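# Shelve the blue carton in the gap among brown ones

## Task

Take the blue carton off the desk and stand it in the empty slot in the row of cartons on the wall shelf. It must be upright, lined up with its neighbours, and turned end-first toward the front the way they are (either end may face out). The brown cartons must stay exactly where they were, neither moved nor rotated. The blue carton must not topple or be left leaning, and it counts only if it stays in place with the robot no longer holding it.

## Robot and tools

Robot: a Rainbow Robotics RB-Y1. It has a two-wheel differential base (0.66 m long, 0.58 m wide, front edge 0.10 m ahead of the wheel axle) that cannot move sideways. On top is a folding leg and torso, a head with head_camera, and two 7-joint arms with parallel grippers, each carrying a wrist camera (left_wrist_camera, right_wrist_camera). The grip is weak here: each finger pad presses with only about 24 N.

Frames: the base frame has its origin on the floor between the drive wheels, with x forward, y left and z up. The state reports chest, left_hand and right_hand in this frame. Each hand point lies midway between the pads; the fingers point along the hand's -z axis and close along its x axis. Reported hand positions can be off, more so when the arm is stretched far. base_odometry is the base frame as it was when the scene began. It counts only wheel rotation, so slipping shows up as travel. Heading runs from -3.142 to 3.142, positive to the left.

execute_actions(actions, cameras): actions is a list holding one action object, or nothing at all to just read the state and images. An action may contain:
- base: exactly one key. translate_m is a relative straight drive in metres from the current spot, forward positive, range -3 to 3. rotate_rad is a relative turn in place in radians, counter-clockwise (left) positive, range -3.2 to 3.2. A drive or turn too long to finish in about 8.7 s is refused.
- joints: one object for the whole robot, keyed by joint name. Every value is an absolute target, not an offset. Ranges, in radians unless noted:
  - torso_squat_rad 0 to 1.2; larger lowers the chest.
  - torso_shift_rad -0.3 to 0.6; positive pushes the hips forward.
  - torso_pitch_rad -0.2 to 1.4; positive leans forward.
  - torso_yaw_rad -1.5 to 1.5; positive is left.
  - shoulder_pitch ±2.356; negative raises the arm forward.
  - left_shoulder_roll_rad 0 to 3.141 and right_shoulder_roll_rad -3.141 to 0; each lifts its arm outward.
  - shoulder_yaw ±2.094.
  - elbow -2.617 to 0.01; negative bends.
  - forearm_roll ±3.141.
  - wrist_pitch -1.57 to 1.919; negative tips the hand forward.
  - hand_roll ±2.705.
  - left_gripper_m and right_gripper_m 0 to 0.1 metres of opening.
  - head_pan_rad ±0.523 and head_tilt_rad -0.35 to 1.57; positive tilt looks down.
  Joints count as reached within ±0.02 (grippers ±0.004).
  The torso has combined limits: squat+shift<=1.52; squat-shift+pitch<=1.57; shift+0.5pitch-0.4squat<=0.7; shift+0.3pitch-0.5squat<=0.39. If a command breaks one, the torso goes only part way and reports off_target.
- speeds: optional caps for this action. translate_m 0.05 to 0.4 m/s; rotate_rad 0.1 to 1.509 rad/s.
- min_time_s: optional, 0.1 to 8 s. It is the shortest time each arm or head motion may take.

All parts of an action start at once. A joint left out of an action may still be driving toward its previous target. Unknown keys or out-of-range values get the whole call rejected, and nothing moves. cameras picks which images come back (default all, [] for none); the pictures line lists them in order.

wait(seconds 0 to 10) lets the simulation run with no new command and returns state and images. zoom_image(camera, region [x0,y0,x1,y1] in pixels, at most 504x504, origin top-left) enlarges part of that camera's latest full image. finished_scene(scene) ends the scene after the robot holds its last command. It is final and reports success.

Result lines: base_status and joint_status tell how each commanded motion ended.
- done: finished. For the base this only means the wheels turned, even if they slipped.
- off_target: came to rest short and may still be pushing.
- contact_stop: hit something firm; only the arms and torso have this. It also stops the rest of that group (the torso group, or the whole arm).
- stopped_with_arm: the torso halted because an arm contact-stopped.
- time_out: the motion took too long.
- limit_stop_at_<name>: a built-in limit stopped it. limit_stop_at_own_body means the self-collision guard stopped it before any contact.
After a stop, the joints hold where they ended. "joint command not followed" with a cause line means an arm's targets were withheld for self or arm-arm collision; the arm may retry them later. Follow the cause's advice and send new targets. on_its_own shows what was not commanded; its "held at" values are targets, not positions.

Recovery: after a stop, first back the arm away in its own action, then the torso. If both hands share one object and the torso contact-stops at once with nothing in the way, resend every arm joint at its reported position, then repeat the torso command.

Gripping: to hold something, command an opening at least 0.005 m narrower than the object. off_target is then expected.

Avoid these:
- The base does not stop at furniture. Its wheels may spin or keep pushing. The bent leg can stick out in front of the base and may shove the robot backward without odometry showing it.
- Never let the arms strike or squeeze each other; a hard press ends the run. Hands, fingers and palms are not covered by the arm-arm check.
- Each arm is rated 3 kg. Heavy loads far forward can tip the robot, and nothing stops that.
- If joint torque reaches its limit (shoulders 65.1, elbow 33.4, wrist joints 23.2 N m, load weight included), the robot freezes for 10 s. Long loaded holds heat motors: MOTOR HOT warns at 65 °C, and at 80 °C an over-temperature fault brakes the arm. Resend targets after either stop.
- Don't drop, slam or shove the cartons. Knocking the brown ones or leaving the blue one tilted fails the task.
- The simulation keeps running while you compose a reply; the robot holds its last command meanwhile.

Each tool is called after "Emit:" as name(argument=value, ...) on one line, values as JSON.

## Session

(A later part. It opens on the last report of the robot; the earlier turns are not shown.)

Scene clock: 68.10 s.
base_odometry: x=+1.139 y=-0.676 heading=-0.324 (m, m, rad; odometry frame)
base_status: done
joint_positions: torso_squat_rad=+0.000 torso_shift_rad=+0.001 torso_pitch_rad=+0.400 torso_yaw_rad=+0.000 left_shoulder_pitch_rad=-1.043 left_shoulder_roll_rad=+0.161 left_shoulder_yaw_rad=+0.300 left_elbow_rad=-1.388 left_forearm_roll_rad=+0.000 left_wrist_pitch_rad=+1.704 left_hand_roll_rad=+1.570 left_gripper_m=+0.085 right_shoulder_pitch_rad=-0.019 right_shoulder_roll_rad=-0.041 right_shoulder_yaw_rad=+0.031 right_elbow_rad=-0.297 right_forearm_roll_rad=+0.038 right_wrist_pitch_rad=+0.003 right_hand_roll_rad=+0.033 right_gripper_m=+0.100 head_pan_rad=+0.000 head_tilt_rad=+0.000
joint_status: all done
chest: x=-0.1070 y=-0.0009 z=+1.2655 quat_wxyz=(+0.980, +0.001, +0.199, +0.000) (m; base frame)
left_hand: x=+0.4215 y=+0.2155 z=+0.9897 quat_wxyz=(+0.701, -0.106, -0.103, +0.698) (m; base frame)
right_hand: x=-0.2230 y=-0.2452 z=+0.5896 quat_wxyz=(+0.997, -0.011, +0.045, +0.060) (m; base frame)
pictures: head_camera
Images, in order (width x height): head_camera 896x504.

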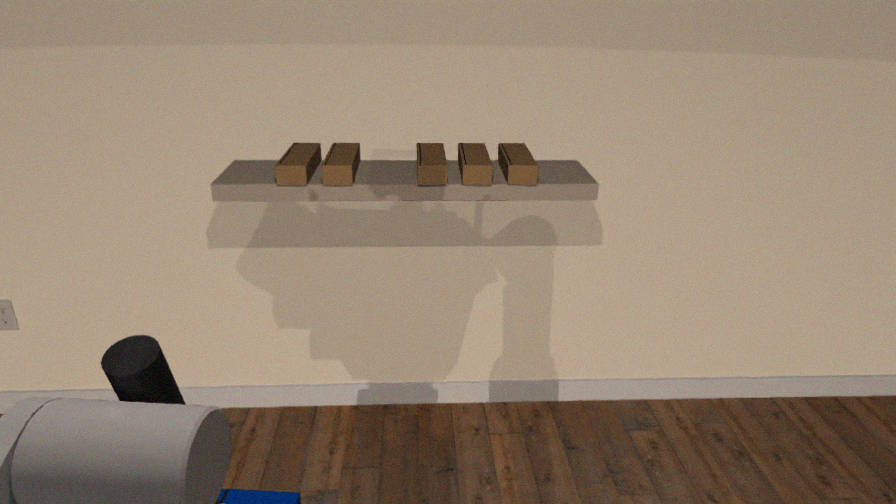

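Emit:
execute_actions(actions=[{"base":{"rotate_rad":-0.037}}], cameras=[])

Emit:
execute_actions(actions=[{"base":{"translate_m":1.0},"joints":{"head_tilt_rad":0.3}}], cameras=[])

Emit:
execute_actions(actions=[{"base":{"rotate_rad":0.077}}], cameras=["head_camera"])

Scene clock: 69.90 s.
base_odometry: x=+1.139 y=-0.676 heading=-0.360 (m, m, rad; odometry frame)
base_status: done
joint_positions: torso_squat_rad=+0.000 torso_shift_rad=+0.001 torso_pitch_rad=+0.400 torso_yaw_rad=+0.000 left_shoulder_pitch_rad=-1.043 left_shoulder_roll_rad=+0.161 left_shoulder_yaw_rad=+0.300 left_elbow_rad=-1.388 left_forearm_roll_rad=+0.000 left_wrist_pitch_rad=+1.704 left_hand_roll_rad=+1.570 left_gripper_m=+0.085 right_shoulder_pitch_rad=-0.019 right_shoulder_roll_rad=-0.041 right_shoulder_yaw_rad=+0.031 right_elbow_rad=-0.297 right_forearm_roll_rad=+0.038 right_wrist_pitch_rad=+0.003 right_hand_roll_rad=+0.033 right_gripper_m=+0.100 head_pan_rad=+0.000 head_tilt_rad=+0.000
joint_status: not commanded
chest: x=-0.1070 y=-0.0009 z=+1.2655 quat_wxyz=(+0.980, +0.001, +0.199, +0.000) (m; base frame)
left_hand: x=+0.4215 y=+0.2155 z=+0.9898 quat_wxyz=(+0.701, -0.106, -0.103, +0.698) (m; base frame)
right_hand: x=-0.2230 y=-0.2452 z=+0.5896 quat_wxyz=(+0.997, -0.011, +0.045, +0.060) (m; base frame)
pictures: none
No camera images: the call's "cameras" was empty. Leave "cameras" out to get every camera's image.

Scene clock: 73.97 s.
base_odometry: x=+2.075 y=-1.027 heading=-0.359 (m, m, rad; odometry frame)
base_status: done
joint_positions: torso_squat_rad=+0.000 torso_shift_rad=+0.001 torso_pitch_rad=+0.400 torso_yaw_rad=+0.000 left_shoulder_pitch_rad=-1.043 left_shoulder_roll_rad=+0.161 left_shoulder_yaw_rad=+0.300 left_elbow_rad=-1.388 left_forearm_roll_rad=+0.000 left_wrist_pitch_rad=+1.704 left_hand_roll_rad=+1.570 left_gripper_m=+0.085 right_shoulder_pitch_rad=-0.019 right_shoulder_roll_rad=-0.041 right_shoulder_yaw_rad=+0.031 right_elbow_rad=-0.297 right_forearm_roll_rad=+0.038 right_wrist_pitch_rad=+0.003 right_hand_roll_rad=+0.033 right_gripper_m=+0.100 head_pan_rad=+0.000 head_tilt_rad=+0.300
joint_status: all done
chest: x=-0.1071 y=-0.0009 z=+1.2655 quat_wxyz=(+0.980, +0.001, +0.199, +0.000) (m; base frame)
left_hand: x=+0.4216 y=+0.2155 z=+0.9900 quat_wxyz=(+0.701, -0.106, -0.103, +0.698) (m; base frame)
right_hand: x=-0.2229 y=-0.2451 z=+0.5896 quat_wxyz=(+0.997, -0.011, +0.045, +0.060) (m; base frame)
pictures: none
No camera images: the call's "cameras" was empty. Leave "cameras" out to get every camera's image.

Scene clock: 75.67 s.
base_odometry: x=+2.076 y=-1.027 heading=-0.283 (m, m, rad; odometry frame)
base_status: done
joint_positions: torso_squat_rad=+0.000 torso_shift_rad=+0.001 torso_pitch_rad=+0.400 torso_yaw_rad=+0.000 left_shoulder_pitch_rad=-1.043 left_shoulder_roll_rad=+0.161 left_shoulder_yaw_rad=+0.300 left_elbow_rad=-1.388 left_forearm_roll_rad=+0.000 left_wrist_pitch_rad=+1.704 left_hand_roll_rad=+1.570 left_gripper_m=+0.085 right_shoulder_pitch_rad=-0.019 right_shoulder_roll_rad=-0.041 right_shoulder_yaw_rad=+0.031 right_elbow_rad=-0.297 right_forearm_roll_rad=+0.038 right_wrist_pitch_rad=+0.003 right_hand_roll_rad=+0.033 right_gripper_m=+0.100 head_pan_rad=+0.000 head_tilt_rad=+0.300
joint_status: not commanded
chest: x=-0.1071 y=-0.0009 z=+1.2655 quat_wxyz=(+0.980, +0.001, +0.199, +0.000) (m; base frame)
left_hand: x=+0.4216 y=+0.2155 z=+0.9900 quat_wxyz=(+0.701, -0.106, -0.103, +0.698) (m; base frame)
right_hand: x=-0.2230 y=-0.2451 z=+0.5896 quat_wxyz=(+0.997, -0.011, +0.045, +0.060) (m; base frame)
pictures: head_camera
Images, in order (width x height): head_camera 896x504.

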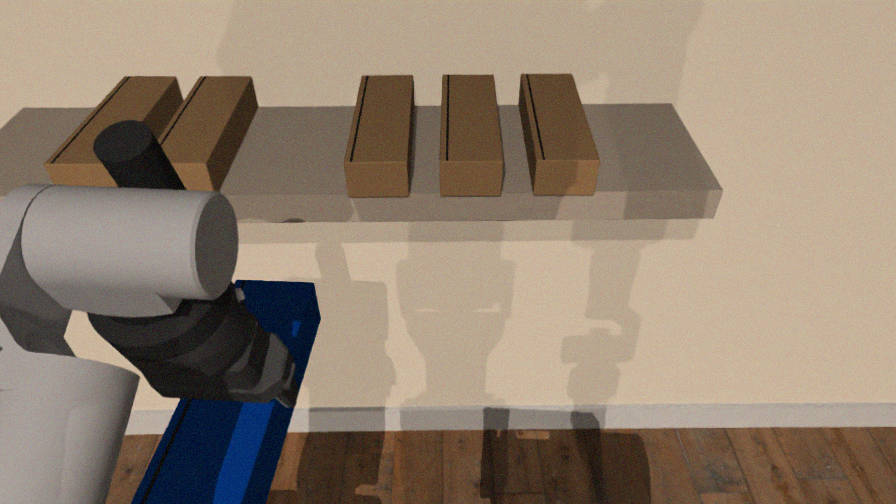

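Emit:
zoom_image(camera="head_camera", region=[100, 140, 420, 504])

Region (100, 140, 420, 504) of head_camera's 896x504 image, scaled by 1.385, with more detail than that image has; it fills the left 443 columns of this view, and the rest is white.

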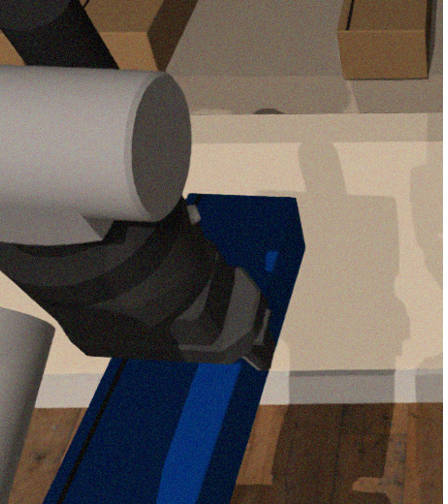

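Emit:
execute_actions(actions=[{"base":{"translate_m":0.1},"joints":{"torso_yaw_rad":0.07,"head_pan_rad":-0.07}}], cameras=["head_camera"])

Scene clock: 78.80 s.
base_odometry: x=+2.172 y=-1.055 heading=-0.282 (m, m, rad; odometry frame)
base_status: done
joint_positions: torso_squat_rad=+0.000 torso_shift_rad=+0.001 torso_pitch_rad=+0.400 torso_yaw_rad=+0.070 left_shoulder_pitch_rad=-1.043 left_shoulder_roll_rad=+0.161 left_shoulder_yaw_rad=+0.300 left_elbow_rad=-1.388 left_forearm_roll_rad=+0.000 left_wrist_pitch_rad=+1.704 left_hand_roll_rad=+1.570 left_gripper_m=+0.085 right_shoulder_pitch_rad=-0.019 right_shoulder_roll_rad=-0.041 right_shoulder_yaw_rad=+0.031 right_elbow_rad=-0.297 right_forearm_roll_rad=+0.038 right_wrist_pitch_rad=+0.003 right_hand_roll_rad=+0.033 right_gripper_m=+0.100 head_pan_rad=-0.070 head_tilt_rad=+0.300
joint_status: all done
chest: x=-0.1070 y=-0.0009 z=+1.2655 quat_wxyz=(+0.979, +0.008, +0.199, +0.034) (m; base frame)
left_hand: x=+0.4063 y=+0.2567 z=+0.9965 quat_wxyz=(+0.679, -0.093, -0.116, +0.719) (m; base frame)
right_hand: x=-0.2075 y=-0.2336 z=+0.5831 quat_wxyz=(+0.995, +0.001, +0.044, +0.092) (m; base frame)
pictures: head_camera
Images, in order (width x height): head_camera 896x504.

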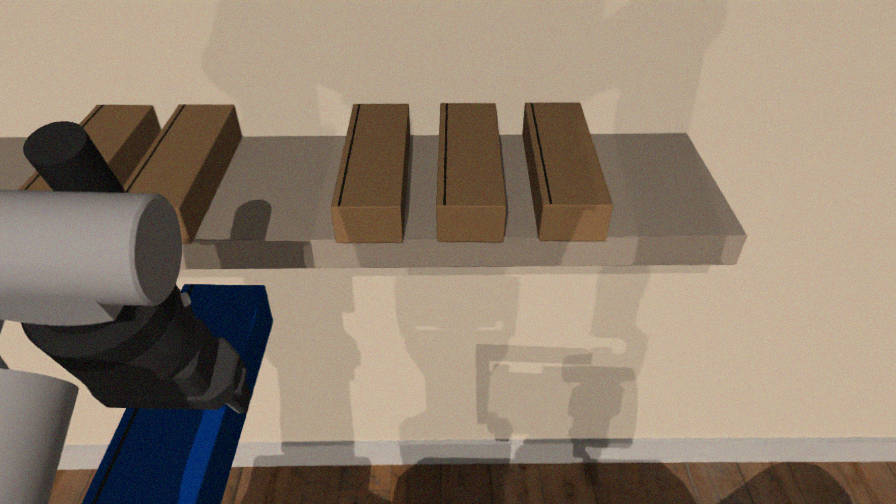

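Emit:
execute_actions(actions=[{"base":{"translate_m":0.12},"speeds":{"translate_m":0.15},"joints":{"left_shoulder_pitch_rad":-1.069,"left_shoulder_roll_rad":0.169,"left_shoulder_yaw_rad":0.305,"left_elbow_rad":-1.424,"left_wrist_pitch_rad":1.766,"head_tilt_rad":0.4},"min_time_s":0.6}], cameras=["head_camera"])

Scene clock: 81.87 s.
base_odometry: x=+2.287 y=-1.088 heading=-0.281 (m, m, rad; odometry frame)
base_status: done
joint_positions: torso_squat_rad=+0.000 torso_shift_rad=+0.001 torso_pitch_rad=+0.400 torso_yaw_rad=+0.070 left_shoulder_pitch_rad=-1.069 left_shoulder_roll_rad=+0.169 left_shoulder_yaw_rad=+0.305 left_elbow_rad=-1.424 left_forearm_roll_rad=+0.000 left_wrist_pitch_rad=+1.766 left_hand_roll_rad=+1.570 left_gripper_m=+0.085 right_shoulder_pitch_rad=-0.019 right_shoulder_roll_rad=-0.041 right_shoulder_yaw_rad=+0.031 right_elbow_rad=-0.297 right_forearm_roll_rad=+0.038 right_wrist_pitch_rad=+0.003 right_hand_roll_rad=+0.033 right_gripper_m=+0.100 head_pan_rad=-0.070 head_tilt_rad=+0.400
joint_status: all done
chest: x=-0.1071 y=-0.0009 z=+1.2655 quat_wxyz=(+0.979, +0.008, +0.199, +0.034) (m; base frame)
left_hand: x=+0.4065 y=+0.2561 z=+1.0167 quat_wxyz=(+0.679, -0.094, -0.116, +0.719) (m; base frame)
right_hand: x=-0.2075 y=-0.2336 z=+0.5831 quat_wxyz=(+0.995, +0.001, +0.044, +0.092) (m; base frame)
pictures: head_camera
Images, in order (width x height): head_camera 896x504.

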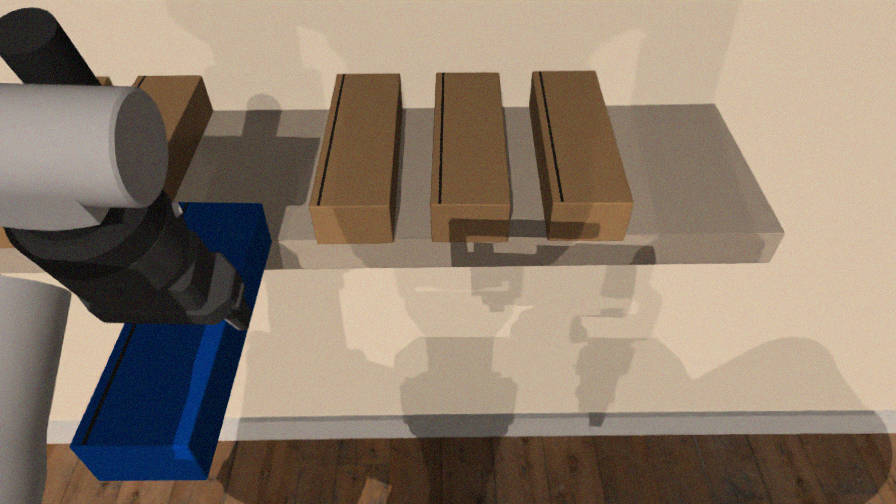

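Emit:
zoom_image(camera="head_camera", region=[50, 180, 410, 500])

Region (50, 180, 410, 500) of head_camera's 896x504 image, scaled by 1.400, with more detail than that image has.

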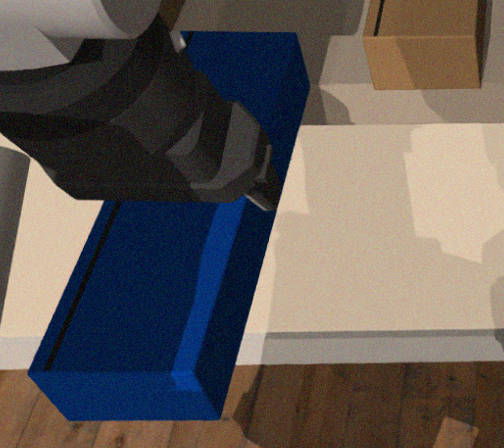

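Emit:
execute_actions(actions=[{"joints":{"left_shoulder_pitch_rad":-1.106,"left_shoulder_roll_rad":0.180,"left_shoulder_yaw_rad":0.311,"left_elbow_rad":-1.460,"left_wrist_pitch_rad":1.841},"min_time_s":0.6}], cameras=[])

Emit:
execute_actions(actions=[{"base":{"translate_m":0.14},"speeds":{"translate_m":0.12}}], cameras=["head_camera"])

Scene clock: 85.93 s.
base_odometry: x=+2.287 y=-1.088 heading=-0.281 (m, m, rad; odometry frame)
base_status: not commanded
joint_positions: torso_squat_rad=+0.000 torso_shift_rad=+0.001 torso_pitch_rad=+0.400 torso_yaw_rad=+0.070 left_shoulder_pitch_rad=-1.106 left_shoulder_roll_rad=+0.180 left_shoulder_yaw_rad=+0.311 left_elbow_rad=-1.460 left_forearm_roll_rad=+0.000 left_wrist_pitch_rad=+1.841 left_hand_roll_rad=+1.570 left_gripper_m=+0.085 right_shoulder_pitch_rad=-0.019 right_shoulder_roll_rad=-0.041 right_shoulder_yaw_rad=+0.031 right_elbow_rad=-0.297 right_forearm_roll_rad=+0.038 right_wrist_pitch_rad=+0.003 right_hand_roll_rad=+0.033 right_gripper_m=+0.100 head_pan_rad=-0.070 head_tilt_rad=+0.400
joint_status: all done
chest: x=-0.1071 y=-0.0009 z=+1.2655 quat_wxyz=(+0.979, +0.008, +0.199, +0.034) (m; base frame)
left_hand: x=+0.4063 y=+0.2551 z=+1.0414 quat_wxyz=(+0.680, -0.093, -0.116, +0.718) (m; base frame)
right_hand: x=-0.2075 y=-0.2336 z=+0.5831 quat_wxyz=(+0.995, +0.001, +0.044, +0.092) (m; base frame)
pictures: none
No camera images: the call's "cameras" was empty. Leave "cameras" out to get every camera's image.

Scene clock: 88.07 s.
base_odometry: x=+2.422 y=-1.127 heading=-0.281 (m, m, rad; odometry frame)
base_status: done
joint_positions: torso_squat_rad=+0.000 torso_shift_rad=+0.001 torso_pitch_rad=+0.400 torso_yaw_rad=+0.070 left_shoulder_pitch_rad=-1.106 left_shoulder_roll_rad=+0.180 left_shoulder_yaw_rad=+0.311 left_elbow_rad=-1.460 left_forearm_roll_rad=+0.000 left_wrist_pitch_rad=+1.841 left_hand_roll_rad=+1.570 left_gripper_m=+0.085 right_shoulder_pitch_rad=-0.019 right_shoulder_roll_rad=-0.041 right_shoulder_yaw_rad=+0.031 right_elbow_rad=-0.297 right_forearm_roll_rad=+0.038 right_wrist_pitch_rad=+0.003 right_hand_roll_rad=+0.033 right_gripper_m=+0.100 head_pan_rad=-0.070 head_tilt_rad=+0.400
joint_status: not commanded
chest: x=-0.1071 y=-0.0009 z=+1.2655 quat_wxyz=(+0.979, +0.008, +0.199, +0.034) (m; base frame)
left_hand: x=+0.4063 y=+0.2552 z=+1.0415 quat_wxyz=(+0.680, -0.094, -0.116, +0.718) (m; base frame)
right_hand: x=-0.2075 y=-0.2336 z=+0.5831 quat_wxyz=(+0.995, +0.001, +0.044, +0.092) (m; base frame)
pictures: head_camera
Images, in order (width x height): head_camera 896x504.

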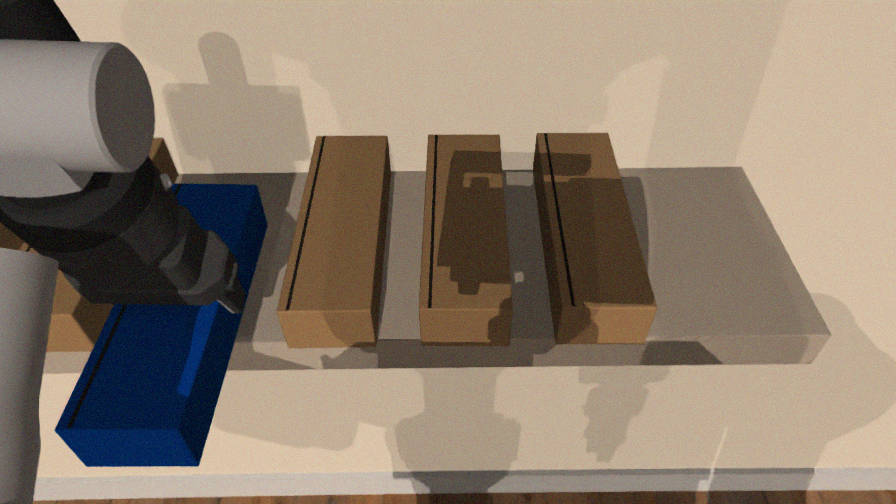

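Emit:
zoom_image(camera="head_camera", region=[30, 170, 400, 480])

Region (30, 170, 400, 480) of head_camera's 896x504 image, scaled by 1.362, with more detail than that image has; it fills the top 422 rows of this view, and the rest is white.

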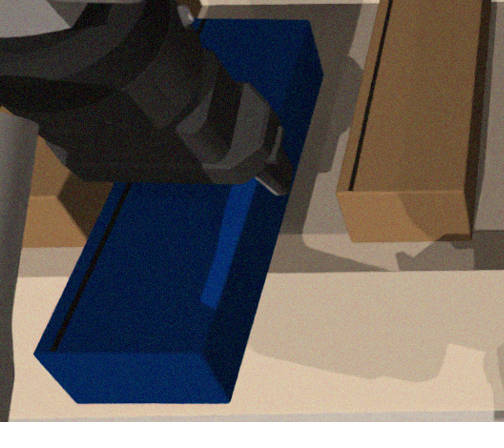

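Emit:
execute_actions(actions=[{"base":{"translate_m":0.07},"speeds":{"translate_m":0.1},"joints":{"torso_yaw_rad":0.103,"head_pan_rad":-0.1,"left_hand_roll_rad":1.53,"head_tilt_rad":0.5},"min_time_s":0.6}], cameras=["head_camera"])

Scene clock: 91.30 s.
base_odometry: x=+2.489 y=-1.147 heading=-0.280 (m, m, rad; odometry frame)
base_status: done
joint_positions: torso_squat_rad=+0.000 torso_shift_rad=+0.001 torso_pitch_rad=+0.400 torso_yaw_rad=+0.103 left_shoulder_pitch_rad=-1.106 left_shoulder_roll_rad=+0.180 left_shoulder_yaw_rad=+0.311 left_elbow_rad=-1.460 left_forearm_roll_rad=+0.000 left_wrist_pitch_rad=+1.841 left_hand_roll_rad=+1.530 left_gripper_m=+0.085 right_shoulder_pitch_rad=-0.019 right_shoulder_roll_rad=-0.041 right_shoulder_yaw_rad=+0.031 right_elbow_rad=-0.297 right_forearm_roll_rad=+0.038 right_wrist_pitch_rad=+0.003 right_hand_roll_rad=+0.033 right_gripper_m=+0.100 head_pan_rad=-0.100 head_tilt_rad=+0.500
joint_status: all done
chest: x=-0.1070 y=-0.0009 z=+1.2655 quat_wxyz=(+0.979, +0.011, +0.198, +0.050) (m; base frame)
left_hand: x=+0.3984 y=+0.2736 z=+1.0449 quat_wxyz=(+0.683, -0.085, -0.124, +0.714) (m; base frame)
right_hand: x=-0.2005 y=-0.2277 z=+0.5801 quat_wxyz=(+0.993, +0.007, +0.043, +0.108) (m; base frame)
pictures: head_camera
Images, in order (width x height): head_camera 896x504.

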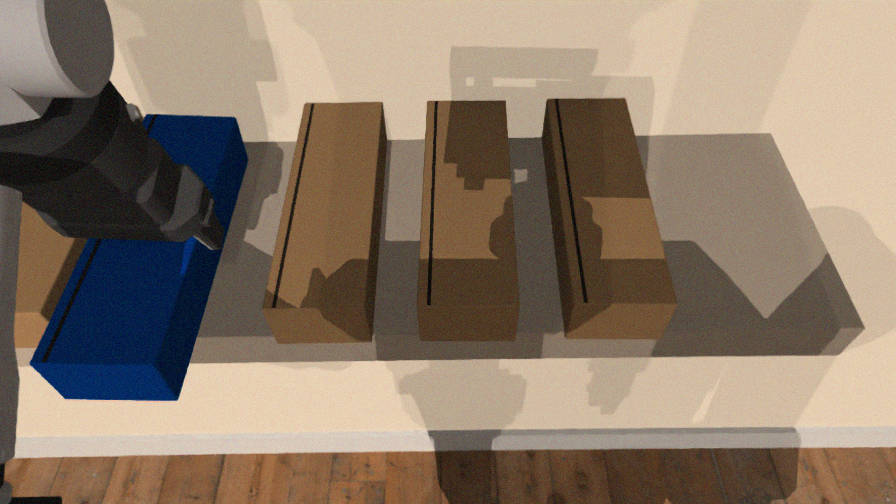

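Emit:
zoom_image(camera="head_camera", region=[0, 90, 400, 420])

Region (0, 90, 400, 420) of head_camera's 896x504 image, scaled by 1.260, with more detail than that image has; it fills the top 416 rows of this view, and the rest is white.

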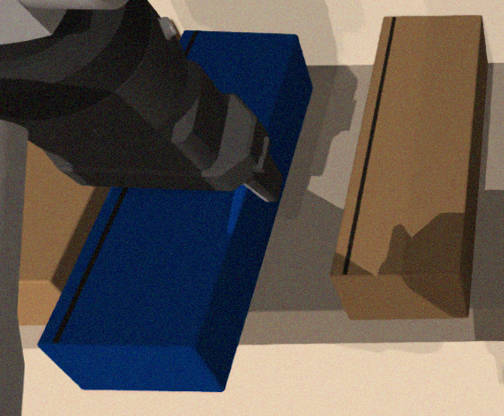

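Emit:
execute_actions(actions=[{"base":{"translate_m":0.078},"speeds":{"translate_m":0.1},"joints":{"left_hand_roll_rad":1.545}}], cameras=["head_camera"])

Scene clock: 93.33 s.
base_odometry: x=+2.564 y=-1.168 heading=-0.279 (m, m, rad; odometry frame)
base_status: done
joint_positions: torso_squat_rad=+0.000 torso_shift_rad=+0.000 torso_pitch_rad=+0.400 torso_yaw_rad=+0.103 left_shoulder_pitch_rad=-1.105 left_shoulder_roll_rad=+0.180 left_shoulder_yaw_rad=+0.311 left_elbow_rad=-1.460 left_forearm_roll_rad=+0.000 left_wrist_pitch_rad=+1.842 left_hand_roll_rad=+1.545 left_gripper_m=+0.085 right_shoulder_pitch_rad=-0.019 right_shoulder_roll_rad=-0.041 right_shoulder_yaw_rad=+0.031 right_elbow_rad=-0.297 right_forearm_roll_rad=+0.038 right_wrist_pitch_rad=+0.003 right_hand_roll_rad=+0.033 right_gripper_m=+0.100 head_pan_rad=-0.100 head_tilt_rad=+0.500
joint_status: all done
chest: x=-0.1072 y=-0.0009 z=+1.2655 quat_wxyz=(+0.979, +0.011, +0.198, +0.051) (m; base frame)
left_hand: x=+0.3976 y=+0.2737 z=+1.0445 quat_wxyz=(+0.678, -0.085, -0.122, +0.720) (m; base frame)
right_hand: x=-0.2005 y=-0.2277 z=+0.5801 quat_wxyz=(+0.993, +0.007, +0.043, +0.108) (m; base frame)
pictures: head_camera
Images, in order (width x height): head_camera 896x504.

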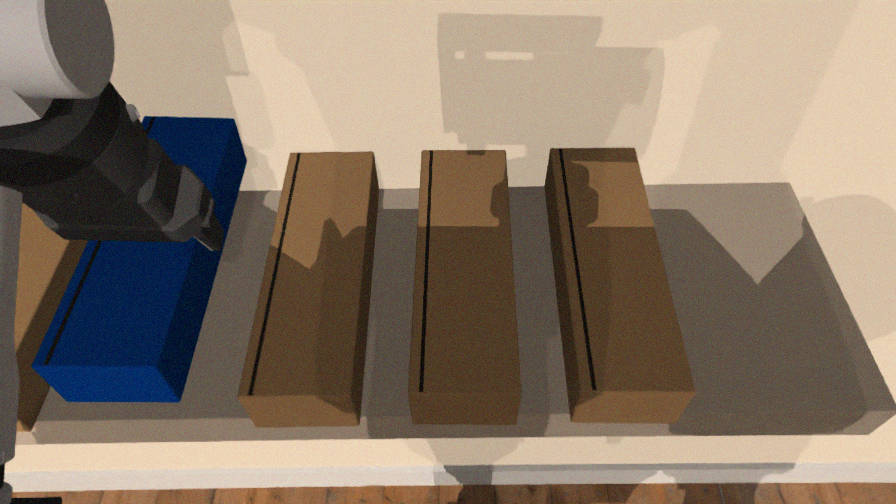

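Emit:
execute_actions(actions=[{"joints":{"torso_squat_rad":0.3,"head_tilt_rad":0.55,"head_pan_rad":0.15}}], cameras=["head_camera"])

Scene clock: 95.40 s.
base_odometry: x=+2.564 y=-1.168 heading=-0.279 (m, m, rad; odometry frame)
base_status: not commanded
joint_positions: torso_squat_rad=+0.300 torso_shift_rad=+0.000 torso_pitch_rad=+0.399 torso_yaw_rad=+0.103 left_shoulder_pitch_rad=-1.105 left_shoulder_roll_rad=+0.180 left_shoulder_yaw_rad=+0.311 left_elbow_rad=-1.460 left_forearm_roll_rad=+0.000 left_wrist_pitch_rad=+1.842 left_hand_roll_rad=+1.545 left_gripper_m=+0.085 right_shoulder_pitch_rad=-0.019 right_shoulder_roll_rad=-0.041 right_shoulder_yaw_rad=+0.031 right_elbow_rad=-0.297 right_forearm_roll_rad=+0.038 right_wrist_pitch_rad=+0.003 right_hand_roll_rad=+0.033 right_gripper_m=+0.100 head_pan_rad=+0.150 head_tilt_rad=+0.550
joint_status: all done
chest: x=-0.1075 y=-0.0009 z=+1.2343 quat_wxyz=(+0.979, +0.011, +0.198, +0.051) (m; base frame)
left_hand: x=+0.3976 y=+0.2737 z=+1.0137 quat_wxyz=(+0.678, -0.086, -0.123, +0.720) (m; base frame)
right_hand: x=-0.2005 y=-0.2277 z=+0.5488 quat_wxyz=(+0.993, +0.007, +0.043, +0.108) (m; base frame)
pictures: head_camera
Images, in order (width x height): head_camera 896x504.

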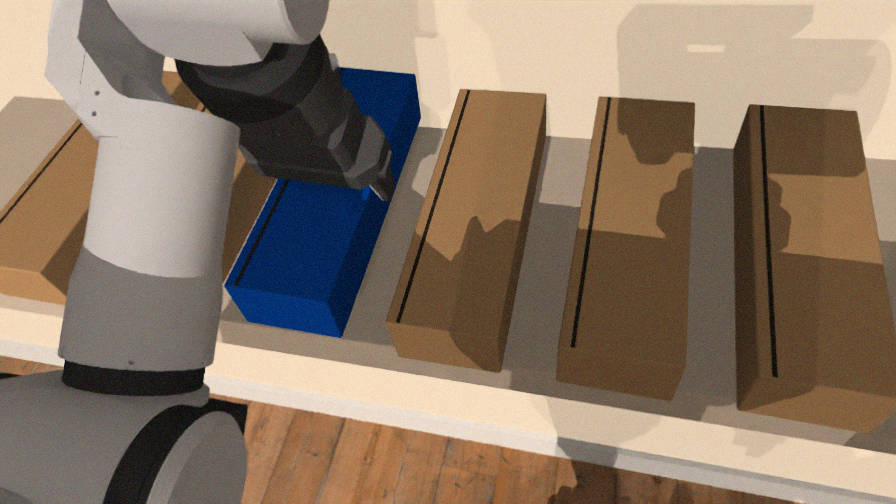

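Emit:
execute_actions(actions=[{"joints":{"torso_squat_rad":0.365}}], cameras=["head_camera"])

Scene clock: 96.80 s.
base_odometry: x=+2.564 y=-1.168 heading=-0.279 (m, m, rad; odometry frame)
base_status: not commanded
joint_positions: torso_squat_rad=+0.365 torso_shift_rad=+0.000 torso_pitch_rad=+0.399 torso_yaw_rad=+0.103 left_shoulder_pitch_rad=-1.107 left_shoulder_roll_rad=+0.180 left_shoulder_yaw_rad=+0.311 left_elbow_rad=-1.461 left_forearm_roll_rad=+0.000 left_wrist_pitch_rad=+1.842 left_hand_roll_rad=+1.545 left_gripper_m=+0.085 right_shoulder_pitch_rad=-0.019 right_shoulder_roll_rad=-0.041 right_shoulder_yaw_rad=+0.031 right_elbow_rad=-0.297 right_forearm_roll_rad=+0.038 right_wrist_pitch_rad=+0.003 right_hand_roll_rad=+0.033 right_gripper_m=+0.100 head_pan_rad=+0.150 head_tilt_rad=+0.550
joint_status: all done
chest: x=-0.1079 y=-0.0009 z=+1.2195 quat_wxyz=(+0.979, +0.011, +0.198, +0.051) (m; base frame)
left_hand: x=+0.3979 y=+0.2738 z=+1.0003 quat_wxyz=(+0.678, -0.087, -0.124, +0.720) (m; base frame)
right_hand: x=-0.2004 y=-0.2277 z=+0.5340 quat_wxyz=(+0.993, +0.007, +0.042, +0.108) (m; base frame)
pictures: head_camera
Images, in order (width x height): head_camera 896x504.

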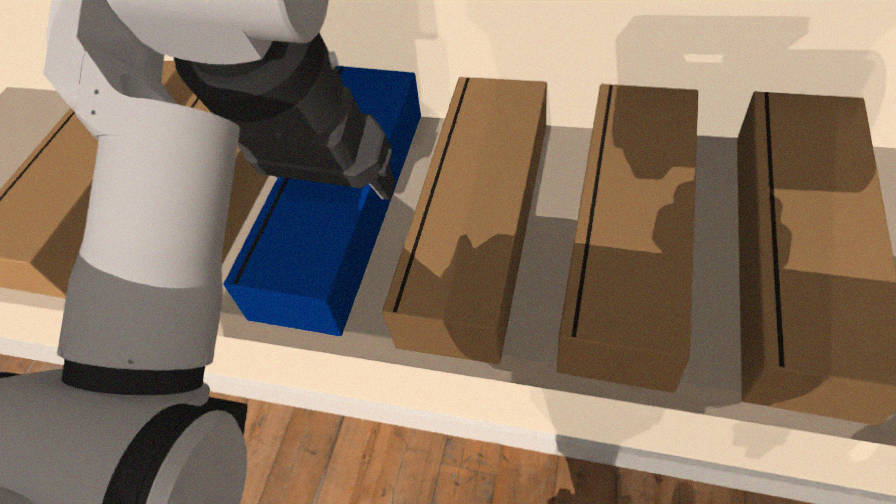

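Emit:
zoom_image(camera="head_camera", region=[200, 50, 560, 390])

Region (200, 50, 560, 390) of head_camera's 896x504 image, scaled by 1.400, with more detail than that image has.

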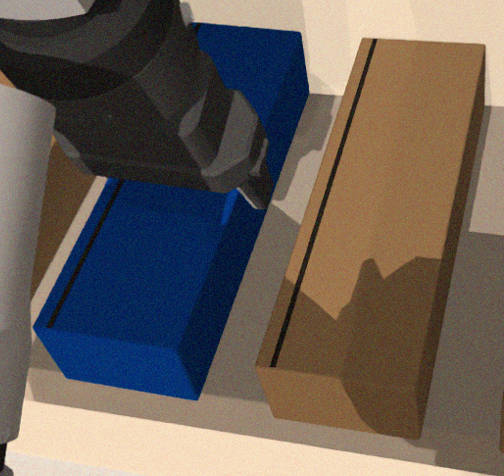

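Emit:
execute_actions(actions=[{"joints":{"left_gripper_m":0.1}}], cameras=["head_camera","left_wrist_camera"])

Scene clock: 98.53 s.
base_odometry: x=+2.564 y=-1.168 heading=-0.279 (m, m, rad; odometry frame)
base_status: not commanded
joint_positions: torso_squat_rad=+0.365 torso_shift_rad=+0.001 torso_pitch_rad=+0.400 torso_yaw_rad=+0.103 left_shoulder_pitch_rad=-1.106 left_shoulder_roll_rad=+0.180 left_shoulder_yaw_rad=+0.311 left_elbow_rad=-1.460 left_forearm_roll_rad=+0.000 left_wrist_pitch_rad=+1.841 left_hand_roll_rad=+1.545 left_gripper_m=+0.100 right_shoulder_pitch_rad=-0.019 right_shoulder_roll_rad=-0.041 right_shoulder_yaw_rad=+0.031 right_elbow_rad=-0.297 right_forearm_roll_rad=+0.038 right_wrist_pitch_rad=+0.003 right_hand_roll_rad=+0.033 right_gripper_m=+0.100 head_pan_rad=+0.150 head_tilt_rad=+0.550
joint_status: all done
chest: x=-0.1072 y=-0.0009 z=+1.2194 quat_wxyz=(+0.979, +0.011, +0.198, +0.051) (m; base frame)
left_hand: x=+0.3983 y=+0.2739 z=+0.9994 quat_wxyz=(+0.678, -0.086, -0.124, +0.720) (m; base frame)
right_hand: x=-0.2005 y=-0.2277 z=+0.5340 quat_wxyz=(+0.993, +0.007, +0.043, +0.108) (m; base frame)
pictures: head_camera, left_wrist_camera
Images, in order (width x height): head_camera 896x504, left_wrist_camera 644x364.

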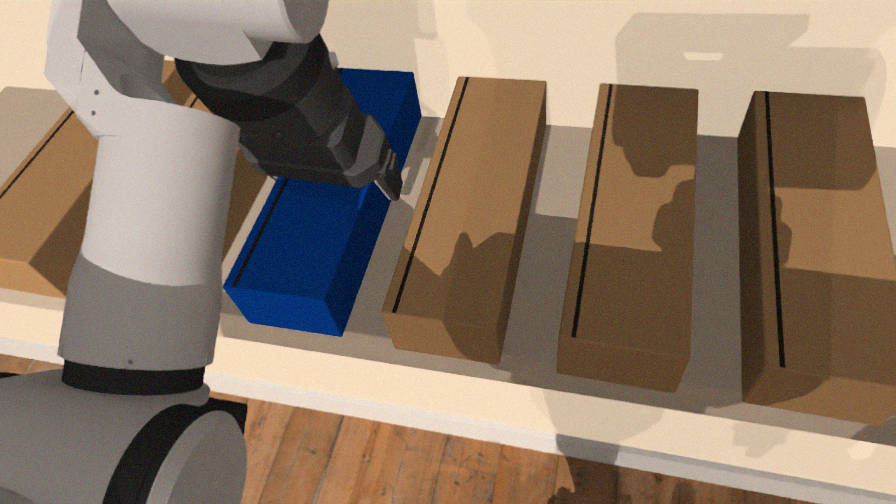

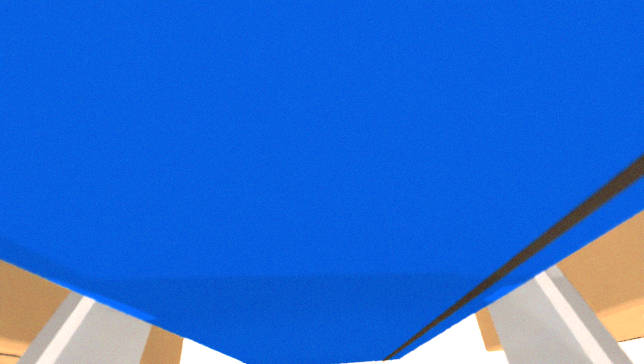

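Released. Lift the hand clear.

Emit:
execute_actions(actions=[{"joints":{"torso_squat_rad":0.0,"head_pan_rad":0.0}}], cameras=[])

Emit:
execute_actions(actions=[{"base":{"translate_m":-0.35},"joints":{"head_tilt_rad":0.3,"head_pan_rad":0.2}}], cameras=["head_camera"])

Scene clock: 100.77 s.
base_odometry: x=+2.564 y=-1.168 heading=-0.279 (m, m, rad; odometry frame)
base_status: not commanded
joint_positions: torso_squat_rad=+0.000 torso_shift_rad=+0.001 torso_pitch_rad=+0.400 torso_yaw_rad=+0.103 left_shoulder_pitch_rad=-1.106 left_shoulder_roll_rad=+0.180 left_shoulder_yaw_rad=+0.311 left_elbow_rad=-1.460 left_forearm_roll_rad=+0.000 left_wrist_pitch_rad=+1.841 left_hand_roll_rad=+1.545 left_gripper_m=+0.100 right_shoulder_pitch_rad=-0.019 right_shoulder_roll_rad=-0.041 right_shoulder_yaw_rad=+0.031 right_elbow_rad=-0.297 right_forearm_roll_rad=+0.038 right_wrist_pitch_rad=+0.003 right_hand_roll_rad=+0.033 right_gripper_m=+0.100 head_pan_rad=+0.000 head_tilt_rad=+0.550
joint_status: all done
chest: x=-0.1070 y=-0.0009 z=+1.2655 quat_wxyz=(+0.979, +0.011, +0.198, +0.051) (m; base frame)
left_hand: x=+0.3984 y=+0.2738 z=+1.0453 quat_wxyz=(+0.678, -0.086, -0.123, +0.720) (m; base frame)
right_hand: x=-0.2006 y=-0.2277 z=+0.5801 quat_wxyz=(+0.993, +0.007, +0.043, +0.108) (m; base frame)
pictures: none
No camera images: the call's "cameras" was empty. Leave "cameras" out to get every camera's image.

Scene clock: 103.40 s.
base_odometry: x=+2.227 y=-1.072 heading=-0.277 (m, m, rad; odometry frame)
base_status: done
joint_positions: torso_squat_rad=+0.000 torso_shift_rad=+0.001 torso_pitch_rad=+0.400 torso_yaw_rad=+0.103 left_shoulder_pitch_rad=-1.106 left_shoulder_roll_rad=+0.180 left_shoulder_yaw_rad=+0.311 left_elbow_rad=-1.460 left_forearm_roll_rad=+0.000 left_wrist_pitch_rad=+1.841 left_hand_roll_rad=+1.545 left_gripper_m=+0.100 right_shoulder_pitch_rad=-0.018 right_shoulder_roll_rad=-0.041 right_shoulder_yaw_rad=+0.031 right_elbow_rad=-0.297 right_forearm_roll_rad=+0.038 right_wrist_pitch_rad=+0.003 right_hand_roll_rad=+0.033 right_gripper_m=+0.100 head_pan_rad=+0.200 head_tilt_rad=+0.300
joint_status: all done
chest: x=-0.1072 y=-0.0009 z=+1.2655 quat_wxyz=(+0.979, +0.011, +0.198, +0.051) (m; base frame)
left_hand: x=+0.3983 y=+0.2738 z=+1.0453 quat_wxyz=(+0.678, -0.086, -0.123, +0.720) (m; base frame)
right_hand: x=-0.2006 y=-0.2278 z=+0.5801 quat_wxyz=(+0.993, +0.007, +0.043, +0.108) (m; base frame)
pictures: head_camera
Images, in order (width x height): head_camera 896x504.

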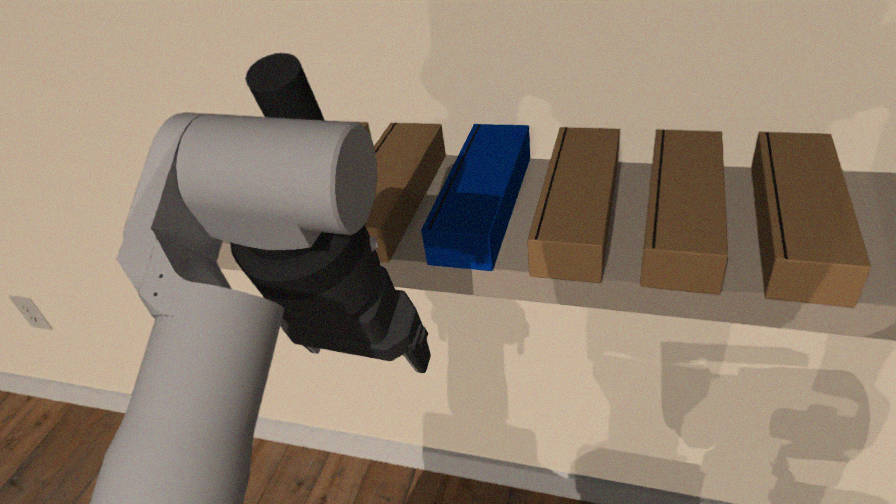

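Emit:
finished_scene(scene=1)

The scene is finished: the task was done.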